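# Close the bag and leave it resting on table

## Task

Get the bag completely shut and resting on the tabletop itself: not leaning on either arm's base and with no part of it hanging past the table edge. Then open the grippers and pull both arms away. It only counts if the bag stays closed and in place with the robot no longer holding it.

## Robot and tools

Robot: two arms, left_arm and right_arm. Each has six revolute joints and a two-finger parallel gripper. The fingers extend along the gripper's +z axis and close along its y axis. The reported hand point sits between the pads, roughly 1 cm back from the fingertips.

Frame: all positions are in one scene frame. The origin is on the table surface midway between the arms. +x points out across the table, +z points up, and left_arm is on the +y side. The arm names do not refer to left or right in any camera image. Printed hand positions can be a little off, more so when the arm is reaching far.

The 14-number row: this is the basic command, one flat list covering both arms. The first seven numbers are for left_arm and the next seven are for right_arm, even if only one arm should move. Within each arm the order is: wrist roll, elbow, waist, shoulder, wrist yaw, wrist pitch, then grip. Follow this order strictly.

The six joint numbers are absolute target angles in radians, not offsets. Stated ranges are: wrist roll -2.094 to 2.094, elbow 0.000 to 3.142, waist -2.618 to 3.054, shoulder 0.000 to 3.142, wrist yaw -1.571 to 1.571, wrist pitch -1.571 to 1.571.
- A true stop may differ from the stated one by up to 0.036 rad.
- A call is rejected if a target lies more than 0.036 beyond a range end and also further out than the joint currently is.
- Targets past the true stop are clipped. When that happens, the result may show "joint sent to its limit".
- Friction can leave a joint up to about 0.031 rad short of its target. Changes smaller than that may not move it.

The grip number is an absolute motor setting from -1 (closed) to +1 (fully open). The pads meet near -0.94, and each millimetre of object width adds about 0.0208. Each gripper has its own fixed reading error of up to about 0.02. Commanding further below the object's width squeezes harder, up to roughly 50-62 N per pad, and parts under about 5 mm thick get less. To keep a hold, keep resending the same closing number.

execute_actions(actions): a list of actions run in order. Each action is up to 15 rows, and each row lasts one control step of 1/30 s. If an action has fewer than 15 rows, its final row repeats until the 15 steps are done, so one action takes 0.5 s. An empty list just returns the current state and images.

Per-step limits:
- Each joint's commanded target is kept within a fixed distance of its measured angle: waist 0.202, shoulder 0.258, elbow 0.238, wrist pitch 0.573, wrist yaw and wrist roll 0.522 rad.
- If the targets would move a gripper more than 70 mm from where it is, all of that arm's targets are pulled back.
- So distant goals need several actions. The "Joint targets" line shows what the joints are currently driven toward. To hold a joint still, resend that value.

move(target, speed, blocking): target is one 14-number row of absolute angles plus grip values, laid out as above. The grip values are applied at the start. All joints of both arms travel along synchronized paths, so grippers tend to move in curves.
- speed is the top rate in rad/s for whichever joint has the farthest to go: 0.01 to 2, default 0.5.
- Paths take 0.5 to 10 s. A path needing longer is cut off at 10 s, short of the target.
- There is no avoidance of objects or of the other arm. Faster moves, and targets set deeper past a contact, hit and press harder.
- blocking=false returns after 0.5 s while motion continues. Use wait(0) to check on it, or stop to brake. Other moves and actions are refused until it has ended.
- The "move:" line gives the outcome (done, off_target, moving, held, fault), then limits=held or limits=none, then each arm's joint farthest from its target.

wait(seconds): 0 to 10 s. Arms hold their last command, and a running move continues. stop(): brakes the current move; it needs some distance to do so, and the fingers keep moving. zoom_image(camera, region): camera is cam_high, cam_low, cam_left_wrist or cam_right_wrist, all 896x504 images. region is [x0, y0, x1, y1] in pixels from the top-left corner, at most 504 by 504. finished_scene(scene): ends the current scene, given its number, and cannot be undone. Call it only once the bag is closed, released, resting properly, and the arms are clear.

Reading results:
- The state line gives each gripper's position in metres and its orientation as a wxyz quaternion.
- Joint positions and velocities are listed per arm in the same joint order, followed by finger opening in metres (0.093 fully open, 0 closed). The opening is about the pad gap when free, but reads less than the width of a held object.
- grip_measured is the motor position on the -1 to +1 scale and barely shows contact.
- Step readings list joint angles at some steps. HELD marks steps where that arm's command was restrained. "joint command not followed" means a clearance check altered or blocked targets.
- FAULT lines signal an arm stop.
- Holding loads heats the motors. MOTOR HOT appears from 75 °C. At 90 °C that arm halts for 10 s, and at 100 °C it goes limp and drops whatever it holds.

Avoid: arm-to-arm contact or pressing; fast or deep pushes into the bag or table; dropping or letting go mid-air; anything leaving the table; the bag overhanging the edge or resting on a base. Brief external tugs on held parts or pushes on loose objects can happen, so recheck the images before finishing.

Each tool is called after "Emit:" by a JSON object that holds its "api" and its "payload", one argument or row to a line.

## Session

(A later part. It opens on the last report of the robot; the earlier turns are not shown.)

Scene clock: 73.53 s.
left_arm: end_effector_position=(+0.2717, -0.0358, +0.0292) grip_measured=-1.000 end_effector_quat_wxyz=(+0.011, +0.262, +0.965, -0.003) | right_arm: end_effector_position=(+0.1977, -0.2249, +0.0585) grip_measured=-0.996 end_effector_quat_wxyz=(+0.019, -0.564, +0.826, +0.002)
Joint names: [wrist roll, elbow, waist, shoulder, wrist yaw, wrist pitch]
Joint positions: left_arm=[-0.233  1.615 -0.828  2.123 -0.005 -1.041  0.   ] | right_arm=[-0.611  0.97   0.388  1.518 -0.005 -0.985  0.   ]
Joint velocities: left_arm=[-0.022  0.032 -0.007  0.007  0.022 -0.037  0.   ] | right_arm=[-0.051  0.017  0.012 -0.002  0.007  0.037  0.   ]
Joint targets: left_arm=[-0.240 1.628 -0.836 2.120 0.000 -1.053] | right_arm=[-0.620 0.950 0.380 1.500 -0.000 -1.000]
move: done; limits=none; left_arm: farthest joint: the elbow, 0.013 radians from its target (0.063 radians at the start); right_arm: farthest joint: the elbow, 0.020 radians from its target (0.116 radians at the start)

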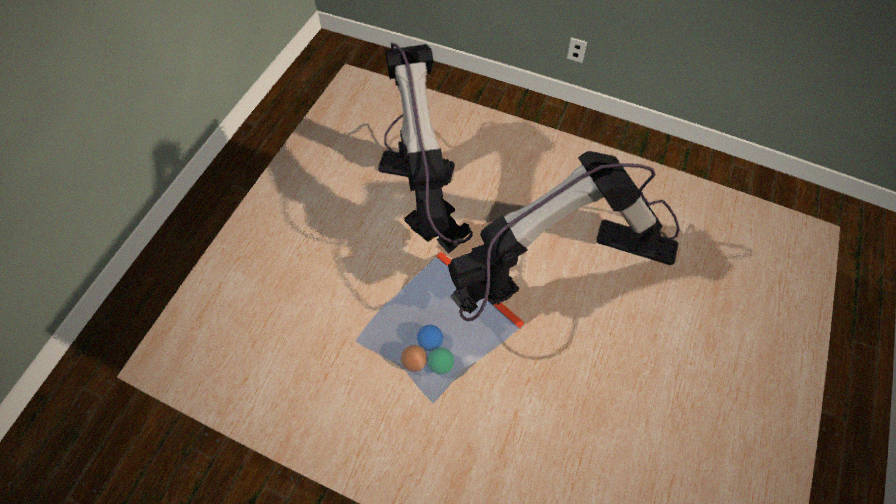

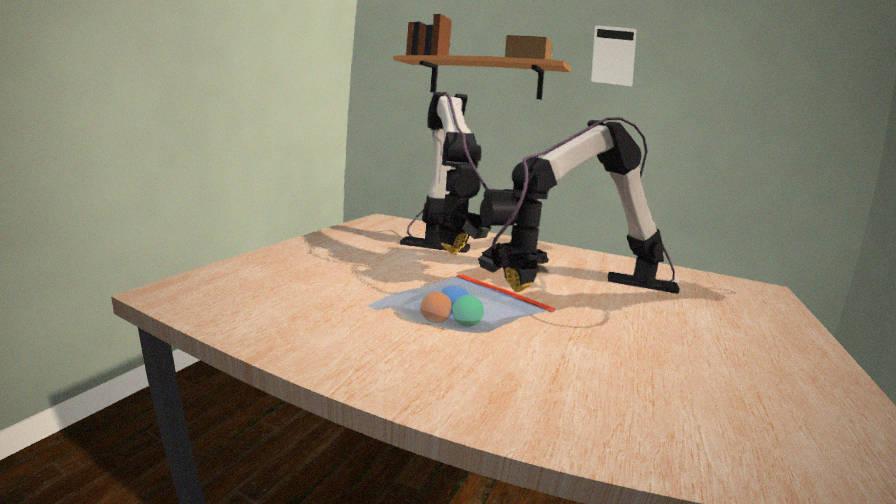

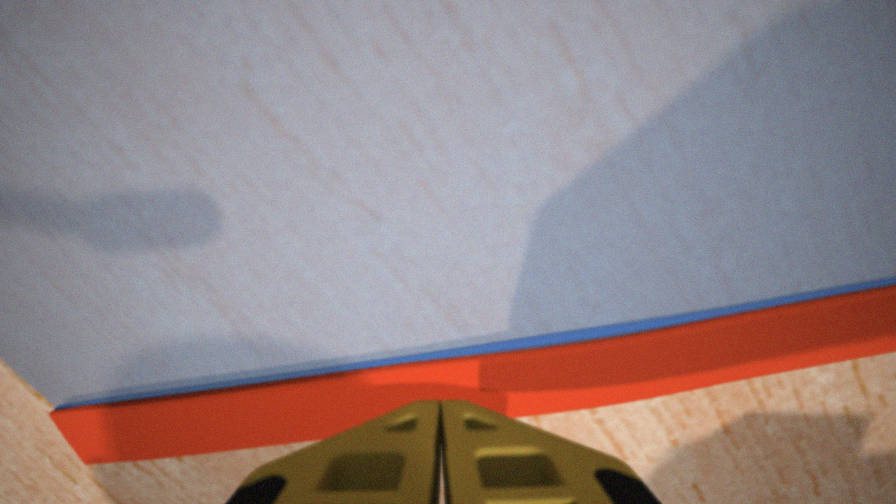

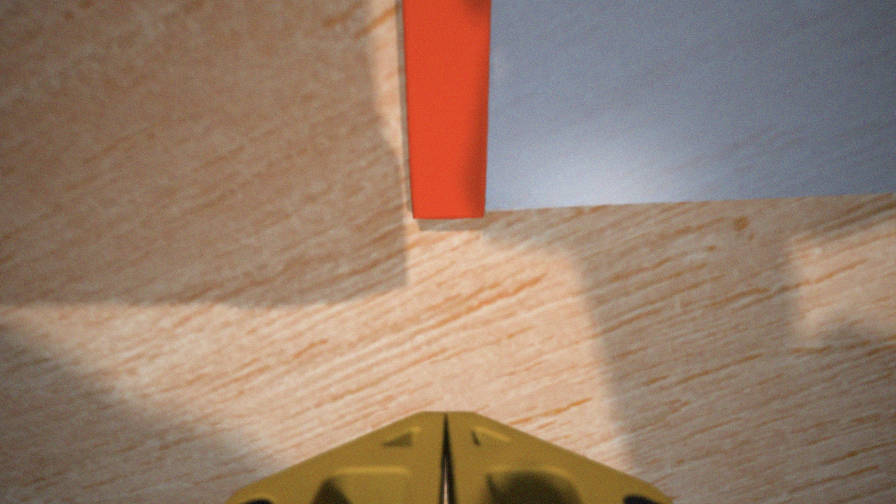

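Emit:
{"api": "move", "payload": {
  "target": [-0.24,1.628,-0.836,2.12,0,-1.053,-1,-0.54,1.08,0.474,1.74,0,-0.86,-1]
}}

Emit:
{"api": "execute_actions", "payload": {
  "actions": [
    [[-0.24,1.573,-0.836,2.175,0,-1.008,-1,-0.54,0.993,0.474,1.77,0,-0.823,-1]],
    [[-0.24,1.533,-0.836,2.24,0,-1.03,-1,-0.54,0.953,0.474,1.825,0,-0.853,-1]],
    [[-0.28,1.667,-0.867,2.145,0,-1.07,-1,-0.54,1.0,0.43,1.65,0,-0.9,-1]],
    [[-0.28,1.612,-0.87,2.2,0,-1.022,-1,-0.54,1.0,0.33,1.58,0,-0.95,-1]],
    [[-0.28,1.572,-0.87,2.268,0,-1.044,-1,-0.54,1.0,0.23,1.5,0,-1,-1]],
    [[-0.32,1.706,-0.903,2.17,0,-1.085,-1,-0.54,1.0,0.13,1.45,0,-1,-1]],
    [[-0.32,1.651,-0.903,2.225,0,-1.037,-1,-0.54,1.0,0.03,1.45,0,-1,-1]],
    [[-0.32,1.611,-0.903,2.295,0,-1.06,-1,-0.54,1.0,0.03,1.45,0,-1,-1]],
    [[-0.36,1.752,-0.936,2.198,0,-1.102,-1,-0.54,1.0,0.03,1.45,0,-1,-1]],
    [[-0.36,1.697,-0.936,2.253,0,-1.054,-1,-0.54,1.0,0.03,1.45,0,-1,-1]],
    [[-0.36,1.657,-0.936,2.325,0,-1.077,-1,-0.54,1.0,0.03,1.45,0,-1,-1]],
    [[-0.5,1.8,-0.967,2.227,0,-1.12,-1,-0.54,1.0,0.03,1.45,0,-1,-1]]
  ]
}}

Scene clock: 84.57 s.
left_arm: end_effector_position=(+0.2716, -0.0358, +0.0292) grip_measured=-1.000 end_effector_quat_wxyz=(+0.011, +0.262, +0.965, -0.003) | right_arm: end_effector_position=(+0.2184, -0.1832, +0.0286) grip_measured=-0.996 end_effector_quat_wxyz=(+0.014, -0.570, +0.821, +0.003)
Joint names: [wrist roll, elbow, waist, shoulder, wrist yaw, wrist pitch]
Joint positions: left_arm=[-0.233  1.615 -0.828  2.123 -0.005 -1.041  0.   ] | right_arm=[-0.549  1.059  0.467  1.722 -0.005 -0.879  0.   ]
Joint velocities: left_arm=[-0.037  0.012 -0.002 -0.007 -0.066 -0.007  0.   ] | right_arm=[ 0.022  0.002 -0.007 -0.007 -0.007 -0.066  0.   ]
Joint targets: left_arm=[-0.240 1.628 -0.836 2.120 -0.000 -1.053] | right_arm=[-0.540 1.080 0.474 1.740 -0.000 -0.860]
move: off_target (right_arm); limits=none; left_arm: farthest joint: the elbow, 0.013 radians from its target (0.013 radians at the start); right_arm: farthest joint: the elbow, 0.021 radians from its target (0.110 radians at the start)

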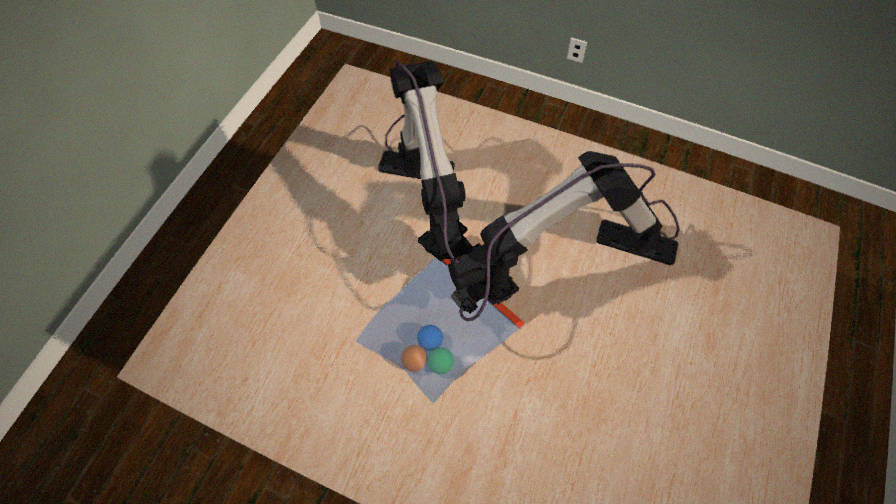

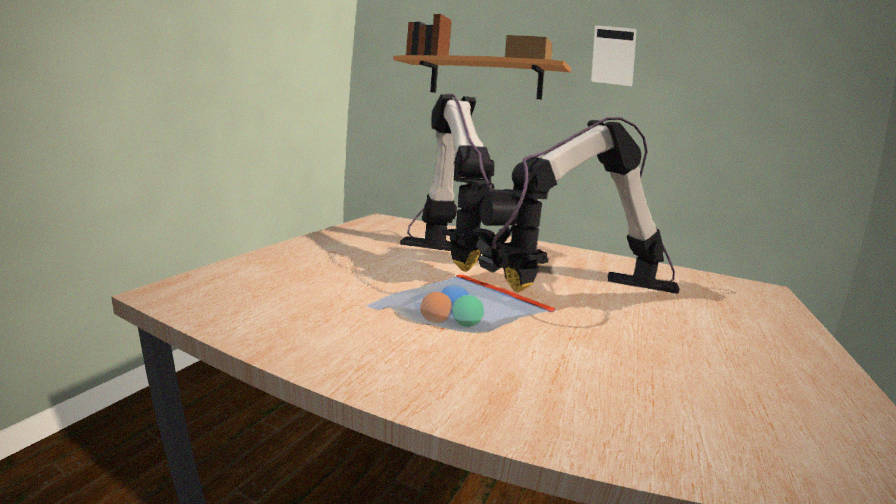

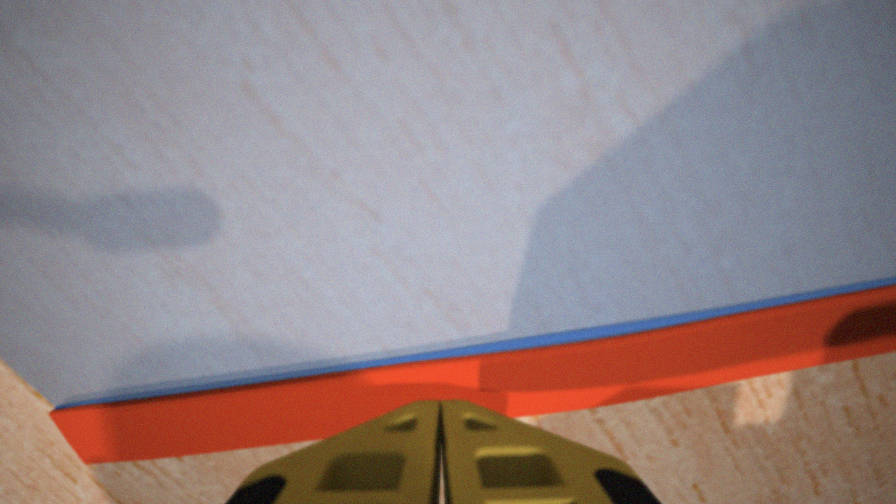

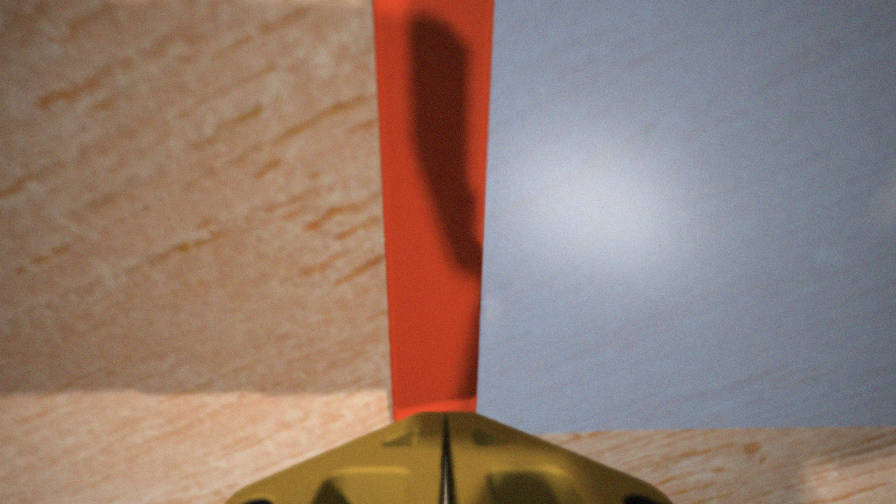

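Scene clock: 90.57 s.
left_arm: end_effector_position=(+0.2495, -0.0957, +0.0330) grip_measured=-1.000 end_effector_quat_wxyz=(+0.015, +0.204, +0.979, -0.009) | right_arm: end_effector_position=(+0.2476, -0.3058, +0.0811) grip_measured=-0.996 end_effector_quat_wxyz=(+0.062, -0.378, +0.924, -0.010)
Joint names: [wrist roll, elbow, waist, shoulder, wrist yaw, wrist pitch]
Joint positions: left_arm=[-0.488  1.793 -0.964  2.224 -0.006 -1.106  0.   ] | right_arm=[-0.546  1.009  0.031  1.467  0.001 -0.987  0.   ]
Joint velocities: left_arm=[-0.037 -0.017  0.007 -0.002 -0.051  0.007  0.   ] | right_arm=[-0.051  0.012  0.007 -0.007  0.037  0.022  0.   ]
Joint targets: left_arm=[-0.500 1.800 -0.967 2.227 -0.000 -1.120] | right_arm=[-0.540 1.000 0.030 1.450 -0.000 -1.000]
Step readings (joint positions; steps 1 to 15: 1st action; 16 to 30: 2nd action; 31 to 45: 3rd action; 46 to 60: 4th action; 61 to 75: 5th action; 76 to 90: 6th action; 91 to 105: 7th action; 106 to 120: 8th action; 121 to 135: 9th action; 136 to 150: 10th action; 151 to 165: 11th action; 166 to 180: 12th action):
0: left_arm=[-0.233 1.615 -0.828 2.123 -0.005 -1.041] | right_arm=[-0.549 1.059 0.467 1.722 -0.005 -0.879]
1: left_arm=[-0.234 1.613 -0.828 2.124 -0.005 -1.038] | right_arm=[-0.549 1.053 0.467 1.723 -0.005 -0.870]
2: left_arm=[-0.234 1.610 -0.828 2.127 -0.005 -1.032] | right_arm=[-0.548 1.042 0.467 1.725 -0.005 -0.858]
4: left_arm=[-0.234 1.604 -0.828 2.138 -0.005 -1.023] | right_arm=[-0.548 1.022 0.467 1.738 -0.005 -0.850]
8: left_arm=[-0.234 1.600 -0.828 2.146 -0.004 -1.017] | right_arm=[-0.548 1.014 0.467 1.747 -0.005 -0.843]
15: left_arm=[-0.234 1.600 -0.828 2.146 -0.004 -1.017] | right_arm=[-0.548 1.014 0.467 1.747 -0.005 -0.842]
16: left_arm=[-0.234 1.599 -0.828 2.149 -0.004 -1.017] | right_arm=[-0.548 1.012 0.467 1.749 -0.005 -0.843]
17: left_arm=[-0.234 1.599 -0.828 2.150 -0.004 -1.018] | right_arm=[-0.548 1.012 0.467 1.750 -0.005 -0.844]
19: left_arm=[-0.234 1.599 -0.828 2.150 -0.004 -1.018] | right_arm=[-0.548 1.012 0.467 1.750 -0.005 -0.844]
23: left_arm=[-0.234 1.599 -0.828 2.150 -0.004 -1.018] | right_arm=[-0.548 1.012 0.467 1.750 -0.005 -0.844]
30: left_arm=[-0.234 1.599 -0.828 2.150 -0.004 -1.018] | right_arm=[-0.548 1.012 0.467 1.750 -0.005 -0.844]
31: left_arm=[-0.240 1.612 -0.831 2.147 -0.005 -1.029] | right_arm=[-0.548 1.012 0.464 1.737 -0.005 -0.845]
32: left_arm=[-0.247 1.625 -0.835 2.147 -0.005 -1.037] | right_arm=[-0.548 1.011 0.457 1.719 -0.005 -0.856]
34: left_arm=[-0.257 1.650 -0.849 2.147 -0.005 -1.043] | right_arm=[-0.548 1.010 0.442 1.681 -0.005 -0.869]
38: left_arm=[-0.267 1.659 -0.864 2.147 -0.005 -1.047] | right_arm=[-0.548 1.010 0.436 1.660 -0.004 -0.876]
45: left_arm=[-0.272 1.659 -0.864 2.147 -0.005 -1.056] | right_arm=[-0.548 1.010 0.436 1.660 -0.004 -0.884]
46: left_arm=[-0.273 1.656 -0.864 2.149 -0.005 -1.052] | right_arm=[-0.548 1.010 0.424 1.654 -0.009 -0.888]
47: left_arm=[-0.273 1.652 -0.864 2.151 -0.005 -1.046] | right_arm=[-0.548 1.010 0.400 1.643 -0.011 -0.899]
49: left_arm=[-0.273 1.644 -0.864 2.162 -0.005 -1.037] | right_arm=[-0.547 1.010 0.348 1.613 -0.005 -0.912]
53: left_arm=[-0.273 1.640 -0.864 2.170 -0.005 -1.031] | right_arm=[-0.547 1.010 0.328 1.594 0.000 -0.924]
60: left_arm=[-0.273 1.640 -0.864 2.170 -0.005 -1.030] | right_arm=[-0.547 1.010 0.328 1.594 0.000 -0.934]
61: left_arm=[-0.274 1.638 -0.864 2.173 -0.005 -1.030] | right_arm=[-0.547 1.010 0.318 1.586 -0.005 -0.937]
62: left_arm=[-0.274 1.638 -0.864 2.175 -0.005 -1.032] | right_arm=[-0.547 1.009 0.294 1.571 -0.007 -0.948]
64: left_arm=[-0.274 1.638 -0.864 2.175 -0.005 -1.031] | right_arm=[-0.546 1.009 0.246 1.535 -0.003 -0.962]
68: left_arm=[-0.274 1.638 -0.864 2.175 -0.005 -1.031] | right_arm=[-0.546 1.009 0.230 1.512 0.001 -0.975]
75: left_arm=[-0.274 1.638 -0.864 2.175 -0.005 -1.031] | right_arm=[-0.546 1.009 0.230 1.512 0.001 -0.984]
76: left_arm=[-0.280 1.652 -0.867 2.172 -0.005 -1.042] | right_arm=[-0.546 1.009 0.219 1.508 -0.005 -0.984]
77: left_arm=[-0.287 1.665 -0.872 2.172 -0.005 -1.051] | right_arm=[-0.546 1.009 0.194 1.500 -0.006 -0.986]
79: left_arm=[-0.297 1.689 -0.886 2.172 -0.005 -1.057] | right_arm=[-0.546 1.009 0.146 1.480 -0.002 -0.986]
83: left_arm=[-0.307 1.698 -0.901 2.172 -0.005 -1.062] | right_arm=[-0.546 1.009 0.131 1.467 0.001 -0.986]
90: left_arm=[-0.312 1.698 -0.901 2.172 -0.005 -1.071] | right_arm=[-0.546 1.009 0.131 1.467 0.001 -0.987]
91: left_arm=[-0.312 1.695 -0.901 2.173 -0.005 -1.067] | right_arm=[-0.546 1.009 0.120 1.467 -0.005 -0.987]
92: left_arm=[-0.313 1.692 -0.901 2.176 -0.005 -1.061] | right_arm=[-0.546 1.009 0.094 1.467 -0.007 -0.987]
94: left_arm=[-0.313 1.684 -0.901 2.186 -0.005 -1.052] | right_arm=[-0.546 1.009 0.046 1.467 -0.002 -0.987]
98: left_arm=[-0.314 1.679 -0.901 2.194 -0.005 -1.046] | right_arm=[-0.546 1.009 0.031 1.467 0.001 -0.987]
105: left_arm=[-0.314 1.679 -0.901 2.194 -0.005 -1.045] | right_arm=[-0.546 1.009 0.031 1.467 0.001 -0.987]
106: left_arm=[-0.314 1.678 -0.901 2.198 -0.005 -1.045] | right_arm=[-0.546 1.009 0.031 1.467 0.001 -0.987]
107: left_arm=[-0.314 1.678 -0.901 2.199 -0.005 -1.046] | right_arm=[-0.546 1.009 0.031 1.467 0.001 -0.987]
109: left_arm=[-0.314 1.678 -0.901 2.199 -0.005 -1.046] | right_arm=[-0.546 1.009 0.031 1.467 0.001 -0.987]
113: left_arm=[-0.314 1.678 -0.901 2.199 -0.005 -1.046] | right_arm=[-0.546 1.009 0.031 1.467 0.001 -0.987]
120: left_arm=[-0.314 1.678 -0.901 2.199 -0.005 -1.046] | right_arm=[-0.546 1.009 0.031 1.467 0.001 -0.987]
121: left_arm=[-0.320 1.693 -0.903 2.196 -0.005 -1.058] | right_arm=[-0.546 1.009 0.031 1.467 0.001 -0.987]
122: left_arm=[-0.327 1.707 -0.907 2.196 -0.005 -1.067] | right_arm=[-0.546 1.009 0.031 1.467 0.001 -0.987]
124: left_arm=[-0.337 1.734 -0.919 2.196 -0.005 -1.073] | right_arm=[-0.546 1.009 0.031 1.467 0.001 -0.987]
128: left_arm=[-0.346 1.745 -0.933 2.196 -0.005 -1.078] | right_arm=[-0.546 1.009 0.031 1.467 0.001 -0.987]
135: left_arm=[-0.352 1.745 -0.933 2.196 -0.005 -1.088] | right_arm=[-0.546 1.009 0.031 1.467 0.001 -0.987]
136: left_arm=[-0.352 1.742 -0.933 2.198 -0.005 -1.084] | right_arm=[-0.546 1.009 0.031 1.467 0.001 -0.987]
137: left_arm=[-0.353 1.739 -0.933 2.201 -0.005 -1.077] | right_arm=[-0.546 1.009 0.031 1.467 0.001 -0.987]
139: left_arm=[-0.353 1.730 -0.933 2.213 -0.005 -1.069] | right_arm=[-0.546 1.009 0.031 1.467 0.001 -0.987]
143: left_arm=[-0.354 1.726 -0.933 2.221 -0.005 -1.062] | right_arm=[-0.546 1.009 0.031 1.467 0.001 -0.987]
150: left_arm=[-0.354 1.726 -0.933 2.221 -0.005 -1.061] | right_arm=[-0.546 1.009 0.031 1.467 0.001 -0.987]
151: left_arm=[-0.354 1.724 -0.933 2.225 -0.005 -1.061] | right_arm=[-0.546 1.009 0.031 1.467 0.001 -0.987]
152: left_arm=[-0.354 1.724 -0.933 2.226 -0.005 -1.062] | right_arm=[-0.546 1.009 0.031 1.467 0.001 -0.987]
154: left_arm=[-0.354 1.724 -0.933 2.226 -0.005 -1.062] | right_arm=[-0.546 1.009 0.031 1.467 0.001 -0.987]
158: left_arm=[-0.354 1.724 -0.933 2.226 -0.005 -1.062] | right_arm=[-0.546 1.009 0.031 1.467 0.001 -0.987]
165: left_arm=[-0.354 1.724 -0.933 2.226 -0.005 -1.062] | right_arm=[-0.546 1.009 0.031 1.467 0.001 -0.987]
166: left_arm=[-0.376 1.739 -0.935 2.223 -0.006 -1.074] | right_arm=[-0.546 1.009 0.031 1.467 0.001 -0.987]
167: left_arm=[-0.399 1.755 -0.939 2.224 -0.006 -1.083] | right_arm=[-0.546 1.009 0.031 1.467 0.001 -0.987]
169: left_arm=[-0.434 1.782 -0.950 2.224 -0.006 -1.090] | right_arm=[-0.546 1.009 0.031 1.467 0.001 -0.987]
173: left_arm=[-0.469 1.793 -0.964 2.224 -0.006 -1.095] | right_arm=[-0.546 1.009 0.031 1.467 0.001 -0.987]
180: Joint positions above

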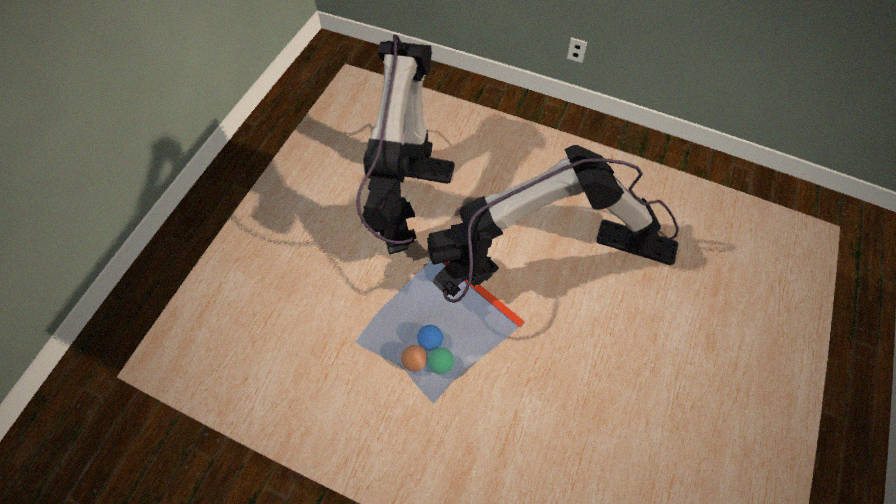

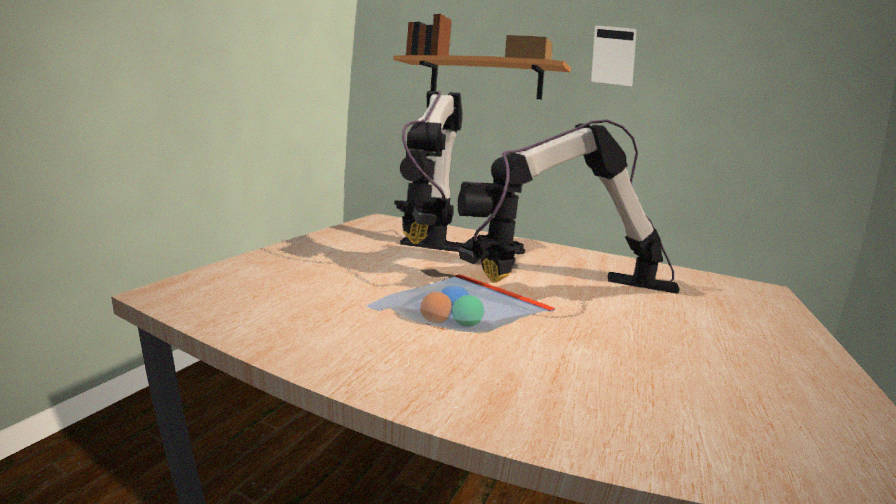

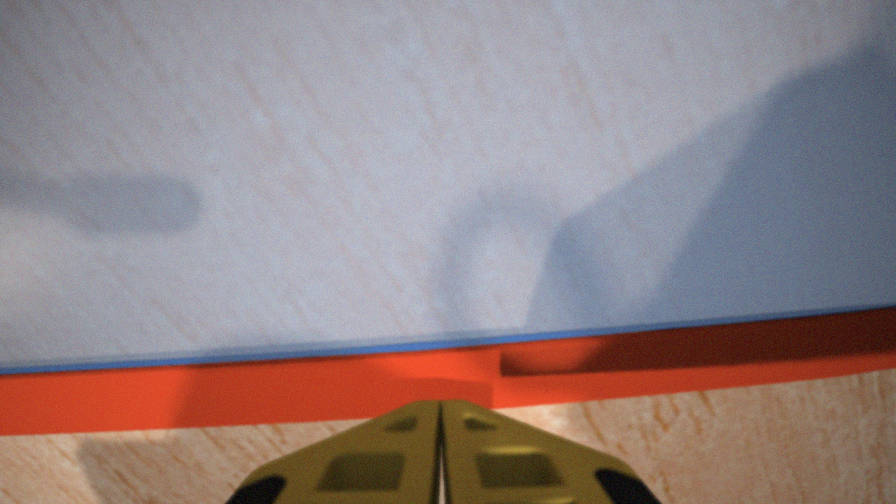

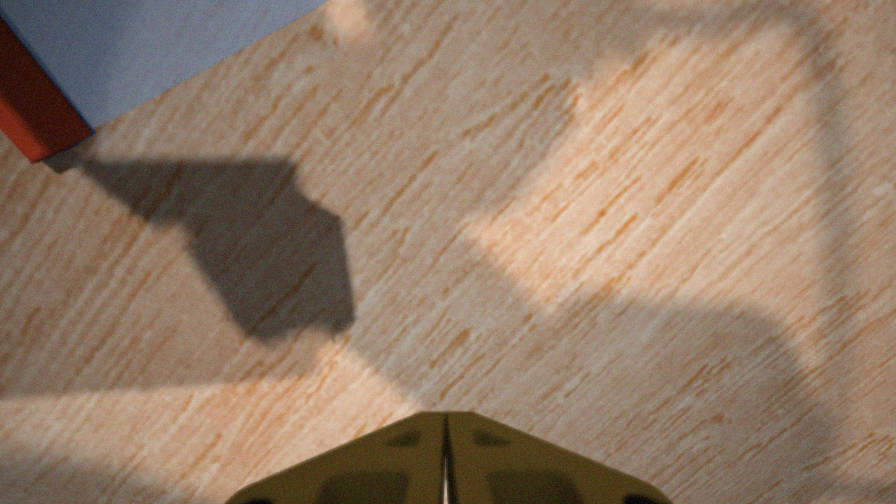

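Press here and one more.

Emit:
{"api": "execute_actions", "payload": {
  "actions": [
    [[-0.5,1.745,-0.967,2.282,0,-1.076,-1,-0.54,1.0,0.03,1.45,0,-1,-1]],
    [[-0.5,1.705,-0.967,2.355,0,-1.098,-1,-0.54,1.0,0.03,1.45,0,-1,-1]],
    [[-0.53,1.845,-0.997,2.254,0,-1.142,-1,-0.54,1.0,0.03,1.45,0,-1,-1]],
    [[-0.53,1.79,-0.997,2.309,0,-1.094,-1,-0.54,1.0,0.03,1.45,0,-1,-1]],
    [[-0.53,1.75,-0.997,2.385,0,-1.116,-1,-0.54,1.0,0.03,1.45,0,-1,-1]],
    [[-0.53,1.845,-0.997,2.254,0,-1.142,-1,-0.54,1.0,0.03,1.45,0,-1,-1]]
  ]
}}

Emit:
{"api": "zoom_image", "payload": {
  "camera": "cam_left_wrist",
  "region": [392, 280, 896, 440]
}}

Emit:
{"api": "zoom_image", "payload": {
  "camera": "cam_left_wrist",
  "region": [0, 300, 504, 460]
}}

Scene clock: 99.07 s.
left_arm: end_effector_position=(+0.2412, -0.1069, +0.0295) grip_measured=-1.000 end_effector_quat_wxyz=(+0.009, +0.201, +0.979, -0.004) | right_arm: end_effector_position=(+0.2476, -0.3058, +0.0811) grip_measured=-0.996 end_effector_quat_wxyz=(+0.062, -0.378, +0.924, -0.010)
Joint names: [wrist roll, elbow, waist, shoulder, wrist yaw, wrist pitch]
Joint positions: left_arm=[-0.524  1.835 -0.994  2.257 -0.006 -1.129  0.   ] | right_arm=[-0.546  1.009  0.031  1.467  0.001 -0.987  0.   ]
Joint velocities: left_arm=[-0.037 -0.017 -0.007 -0.012  0.007  0.081  0.   ] | right_arm=[-0.051 -0.002  0.007  0.007 -0.007  0.007  0.   ]
Joint targets: left_arm=[-0.530 1.845 -0.997 2.254 -0.000 -1.142] | right_arm=[-0.540 1.000 0.030 1.450 0.000 -1.000]
Step readings (joint positions; steps 1 to 15: 1st action; 16 to 30: 2nd action; 31 to 45: 3rd action; 46 to 60: 4th action; 61 to 75: 5th action; 76 to 90: 6th action):
0: left_arm=[-0.494 1.793 -0.964 2.224 -0.006 -1.108] | right_arm=[-0.546 1.009 0.031 1.467 0.001 -0.987]
1: left_arm=[-0.494 1.790 -0.964 2.226 -0.006 -1.104] | right_arm=[-0.546 1.009 0.031 1.467 0.001 -0.987]
2: left_arm=[-0.494 1.787 -0.964 2.229 -0.006 -1.098] | right_arm=[-0.546 1.009 0.031 1.467 0.001 -0.987]
4: left_arm=[-0.494 1.779 -0.964 2.241 -0.006 -1.090] | right_arm=[-0.546 1.009 0.031 1.467 0.001 -0.987]
8: left_arm=[-0.494 1.774 -0.964 2.249 -0.006 -1.082] | right_arm=[-0.546 1.009 0.031 1.467 0.001 -0.987]
15: left_arm=[-0.494 1.774 -0.964 2.249 -0.006 -1.081] | right_arm=[-0.546 1.009 0.031 1.467 0.001 -0.987]
16: left_arm=[-0.494 1.772 -0.964 2.254 -0.006 -1.082] | right_arm=[-0.546 1.009 0.031 1.467 0.001 -0.987]
17: left_arm=[-0.494 1.772 -0.964 2.255 -0.006 -1.083] | right_arm=[-0.546 1.009 0.031 1.467 0.001 -0.987]
19: left_arm=[-0.494 1.772 -0.964 2.255 -0.006 -1.083] | right_arm=[-0.546 1.009 0.031 1.467 0.001 -0.987]
23: left_arm=[-0.494 1.772 -0.964 2.255 -0.006 -1.083] | right_arm=[-0.546 1.009 0.031 1.467 0.001 -0.987]
30: left_arm=[-0.494 1.772 -0.964 2.255 -0.006 -1.083] | right_arm=[-0.546 1.009 0.031 1.467 0.001 -0.987]
31: left_arm=[-0.499 1.787 -0.966 2.252 -0.006 -1.094] | right_arm=[-0.546 1.009 0.031 1.467 0.001 -0.987]
32: left_arm=[-0.504 1.801 -0.969 2.252 -0.006 -1.103] | right_arm=[-0.546 1.009 0.031 1.467 0.001 -0.987]
34: left_arm=[-0.511 1.828 -0.980 2.252 -0.006 -1.111] | right_arm=[-0.546 1.009 0.031 1.467 0.001 -0.987]
38: left_arm=[-0.518 1.837 -0.994 2.252 -0.006 -1.117] | right_arm=[-0.546 1.009 0.031 1.467 0.001 -0.987]
45: left_arm=[-0.523 1.837 -0.994 2.252 -0.006 -1.128] | right_arm=[-0.546 1.009 0.031 1.467 0.001 -0.987]
46: left_arm=[-0.523 1.835 -0.994 2.254 -0.006 -1.124] | right_arm=[-0.546 1.009 0.031 1.467 0.001 -0.987]
47: left_arm=[-0.523 1.831 -0.994 2.256 -0.006 -1.118] | right_arm=[-0.546 1.009 0.031 1.467 0.001 -0.987]
49: left_arm=[-0.523 1.823 -0.994 2.268 -0.006 -1.109] | right_arm=[-0.546 1.009 0.031 1.467 0.001 -0.987]
53: left_arm=[-0.523 1.819 -0.994 2.276 -0.006 -1.101] | right_arm=[-0.546 1.009 0.031 1.467 0.001 -0.987]
60: left_arm=[-0.524 1.819 -0.994 2.276 -0.006 -1.100] | right_arm=[-0.546 1.009 0.031 1.467 0.001 -0.987]
61: left_arm=[-0.524 1.817 -0.994 2.281 -0.006 -1.100] | right_arm=[-0.546 1.009 0.031 1.467 0.001 -0.987]
62: left_arm=[-0.524 1.817 -0.994 2.281 -0.006 -1.101] | right_arm=[-0.546 1.009 0.031 1.467 0.001 -0.987]
64: left_arm=[-0.524 1.817 -0.994 2.281 -0.006 -1.101] | right_arm=[-0.546 1.009 0.031 1.467 0.001 -0.987]
68: left_arm=[-0.524 1.817 -0.994 2.281 -0.006 -1.102] | right_arm=[-0.546 1.009 0.031 1.467 0.001 -0.987]
75: left_arm=[-0.524 1.817 -0.994 2.281 -0.006 -1.102] | right_arm=[-0.546 1.009 0.031 1.467 0.001 -0.987]
76: left_arm=[-0.524 1.823 -0.994 2.275 -0.006 -1.106] | right_arm=[-0.546 1.009 0.031 1.467 0.001 -0.987]
77: left_arm=[-0.524 1.827 -0.994 2.271 -0.006 -1.110] | right_arm=[-0.546 1.009 0.031 1.467 0.001 -0.987]
79: left_arm=[-0.524 1.832 -0.994 2.262 -0.006 -1.117] | right_arm=[-0.546 1.009 0.031 1.467 0.001 -0.987]
83: left_arm=[-0.524 1.835 -0.994 2.257 -0.006 -1.123] | right_arm=[-0.546 1.009 0.031 1.467 0.001 -0.987]
90: Joint positions above

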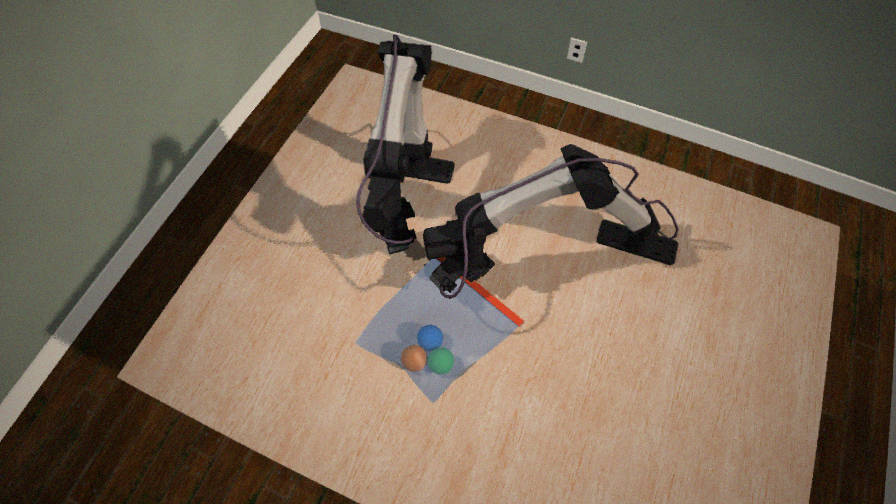

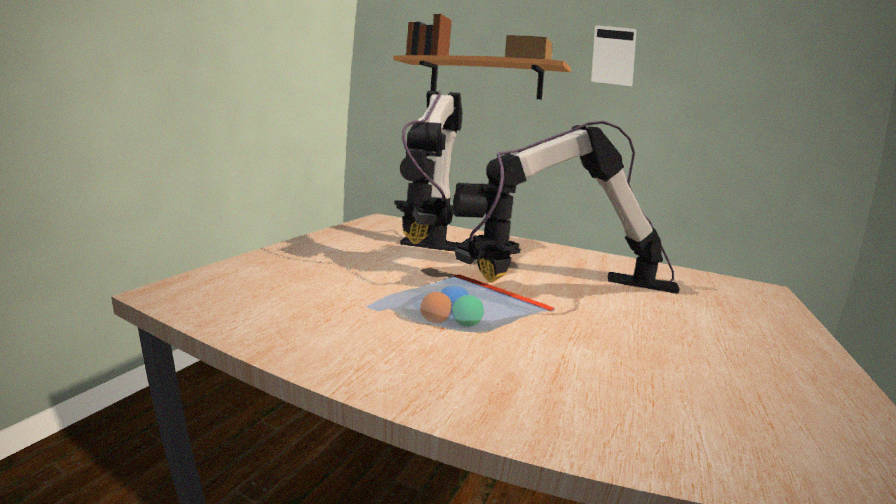

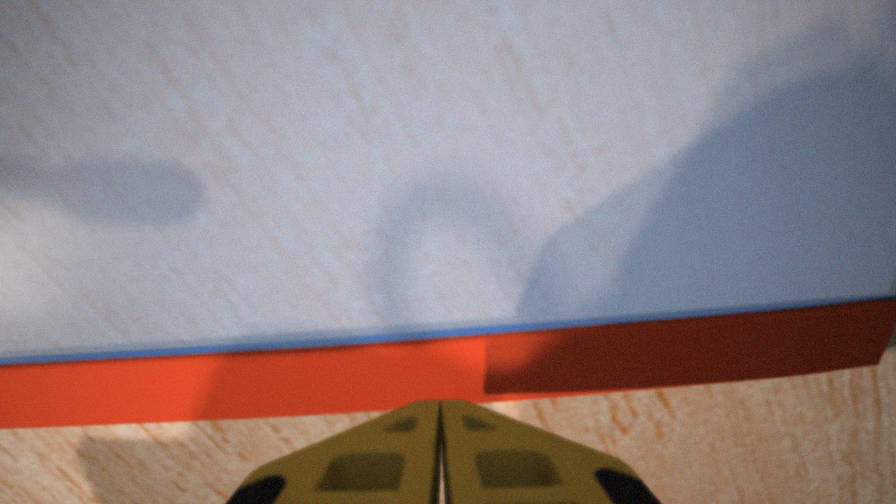

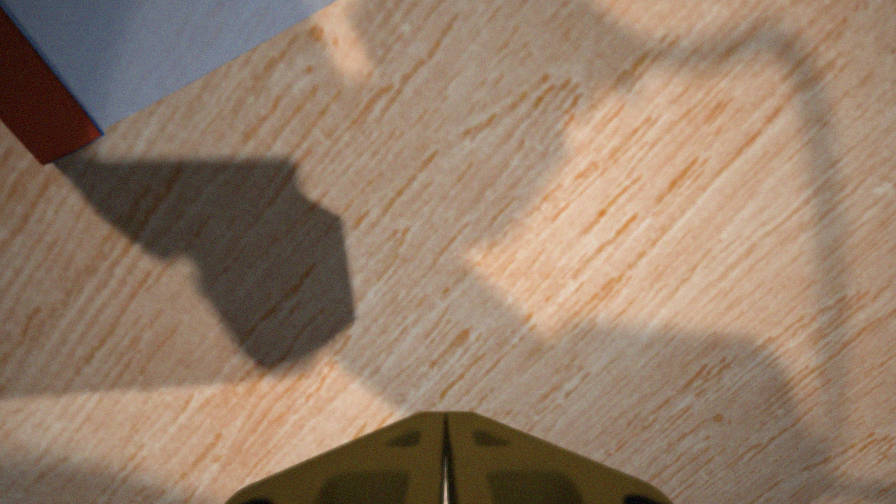

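Region (392, 280, 896, 440) of cam_left_wrist's 896x504 image, scaled by 1.000; it fills the top 160 rows of this view, and the rest is white.

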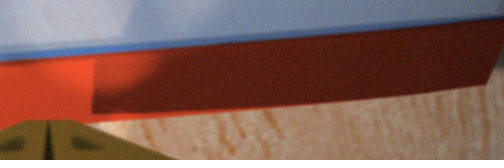

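Region (0, 300, 504, 460) of cam_left_wrist's 896x504 image, scaled by 1.000; it fills the top 160 rows of this view, and the rest is white.

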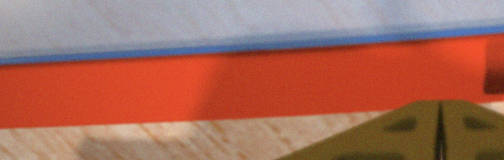

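Looks uniform.

Emit:
{"api": "move", "payload": {
  "target": [-0.3,1.2,-0.5,1.5,0,-1.2,-1,-0.54,1.0,-0.2,1.35,0,-1,-1],
  "speed": 0.9
}}

Emit:
{"api": "finished_scene", "payload": {
  "scene": 1
}}

Scene clock: 103.67 s.
left_arm: end_effector_position=(+0.2290, +0.1268, +0.1250) grip_measured=-1.000 end_effector_quat_wxyz=(+0.045, +0.067, +0.997, -0.015) | right_arm: end_effector_position=(+0.2566, -0.3653, +0.1050) grip_measured=-0.996 end_effector_quat_wxyz=(+0.106, -0.271, +0.956, -0.030)
Joint names: [wrist roll, elbow, waist, shoulder, wrist yaw, wrist pitch]
Joint positions: left_arm=[-0.307  1.225 -0.506  1.507 -0.004 -1.194  0.   ] | right_arm=[-0.546  1.009 -0.192  1.372  0.001 -0.987  0.   ]
Joint velocities: left_arm=[-0.037 -0.012  0.007 -0.002 -0.037  0.007  0.   ] | right_arm=[ 0.022 -0.012 -0.002  0.002 -0.037 -0.007  0.   ]
Joint targets: left_arm=[-0.300 1.200 -0.500 1.500 0.000 -1.200] | right_arm=[-0.540 1.000 -0.200 1.350 0.000 -1.000]
move: off_target (left_arm, right_arm); limits=none; left_arm: farthest joint: the elbow, 0.025 radians from its target (0.635 radians at the start); right_arm: farthest joint: the shoulder, 0.022 radians from its target (0.117 radians at the start)

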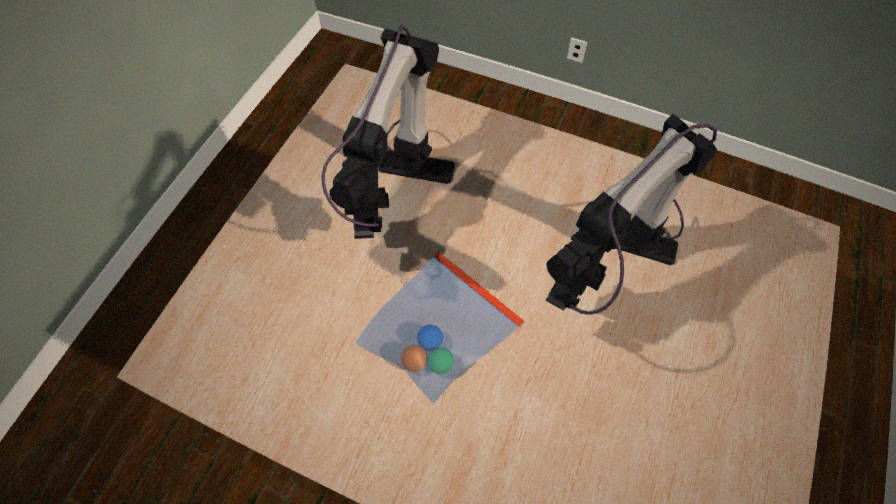

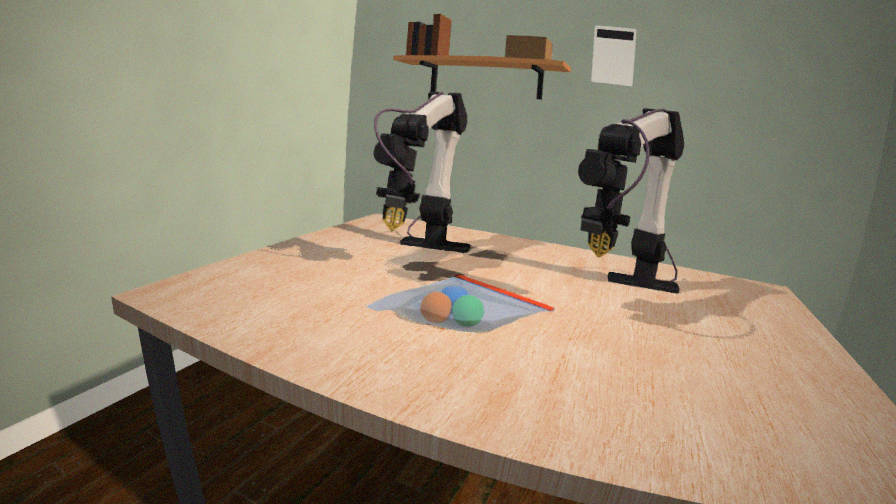

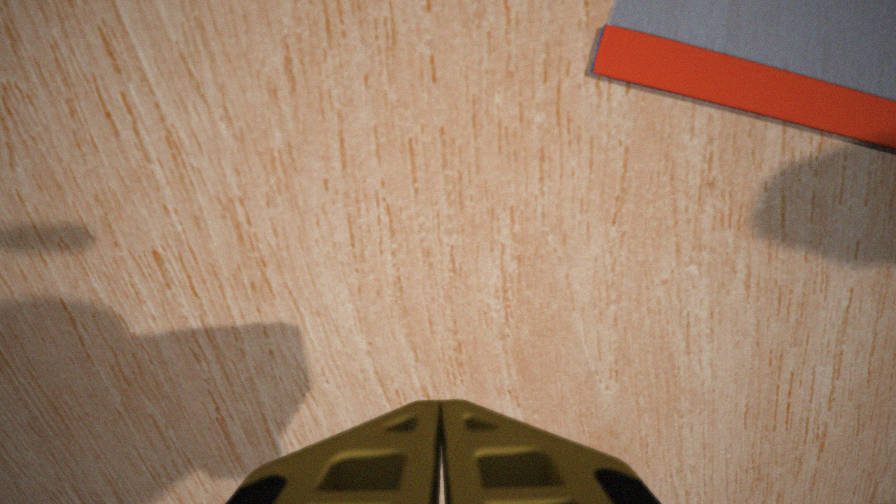

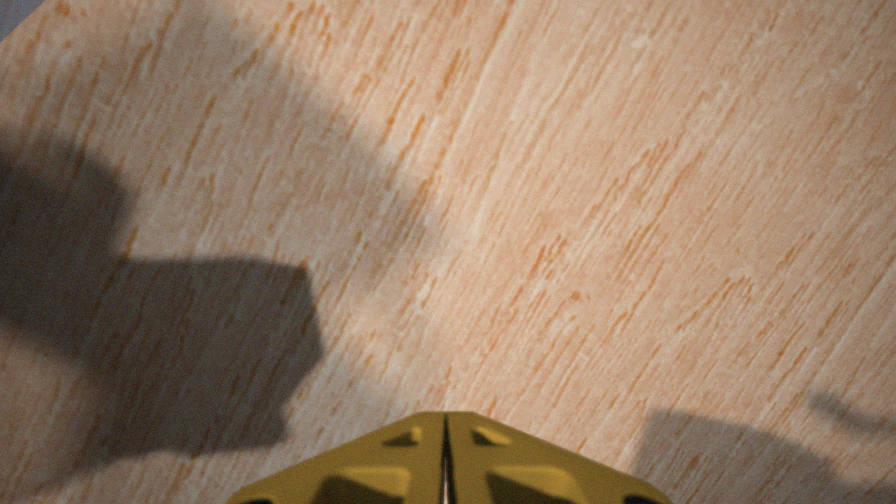

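The scene is finished: the task was done.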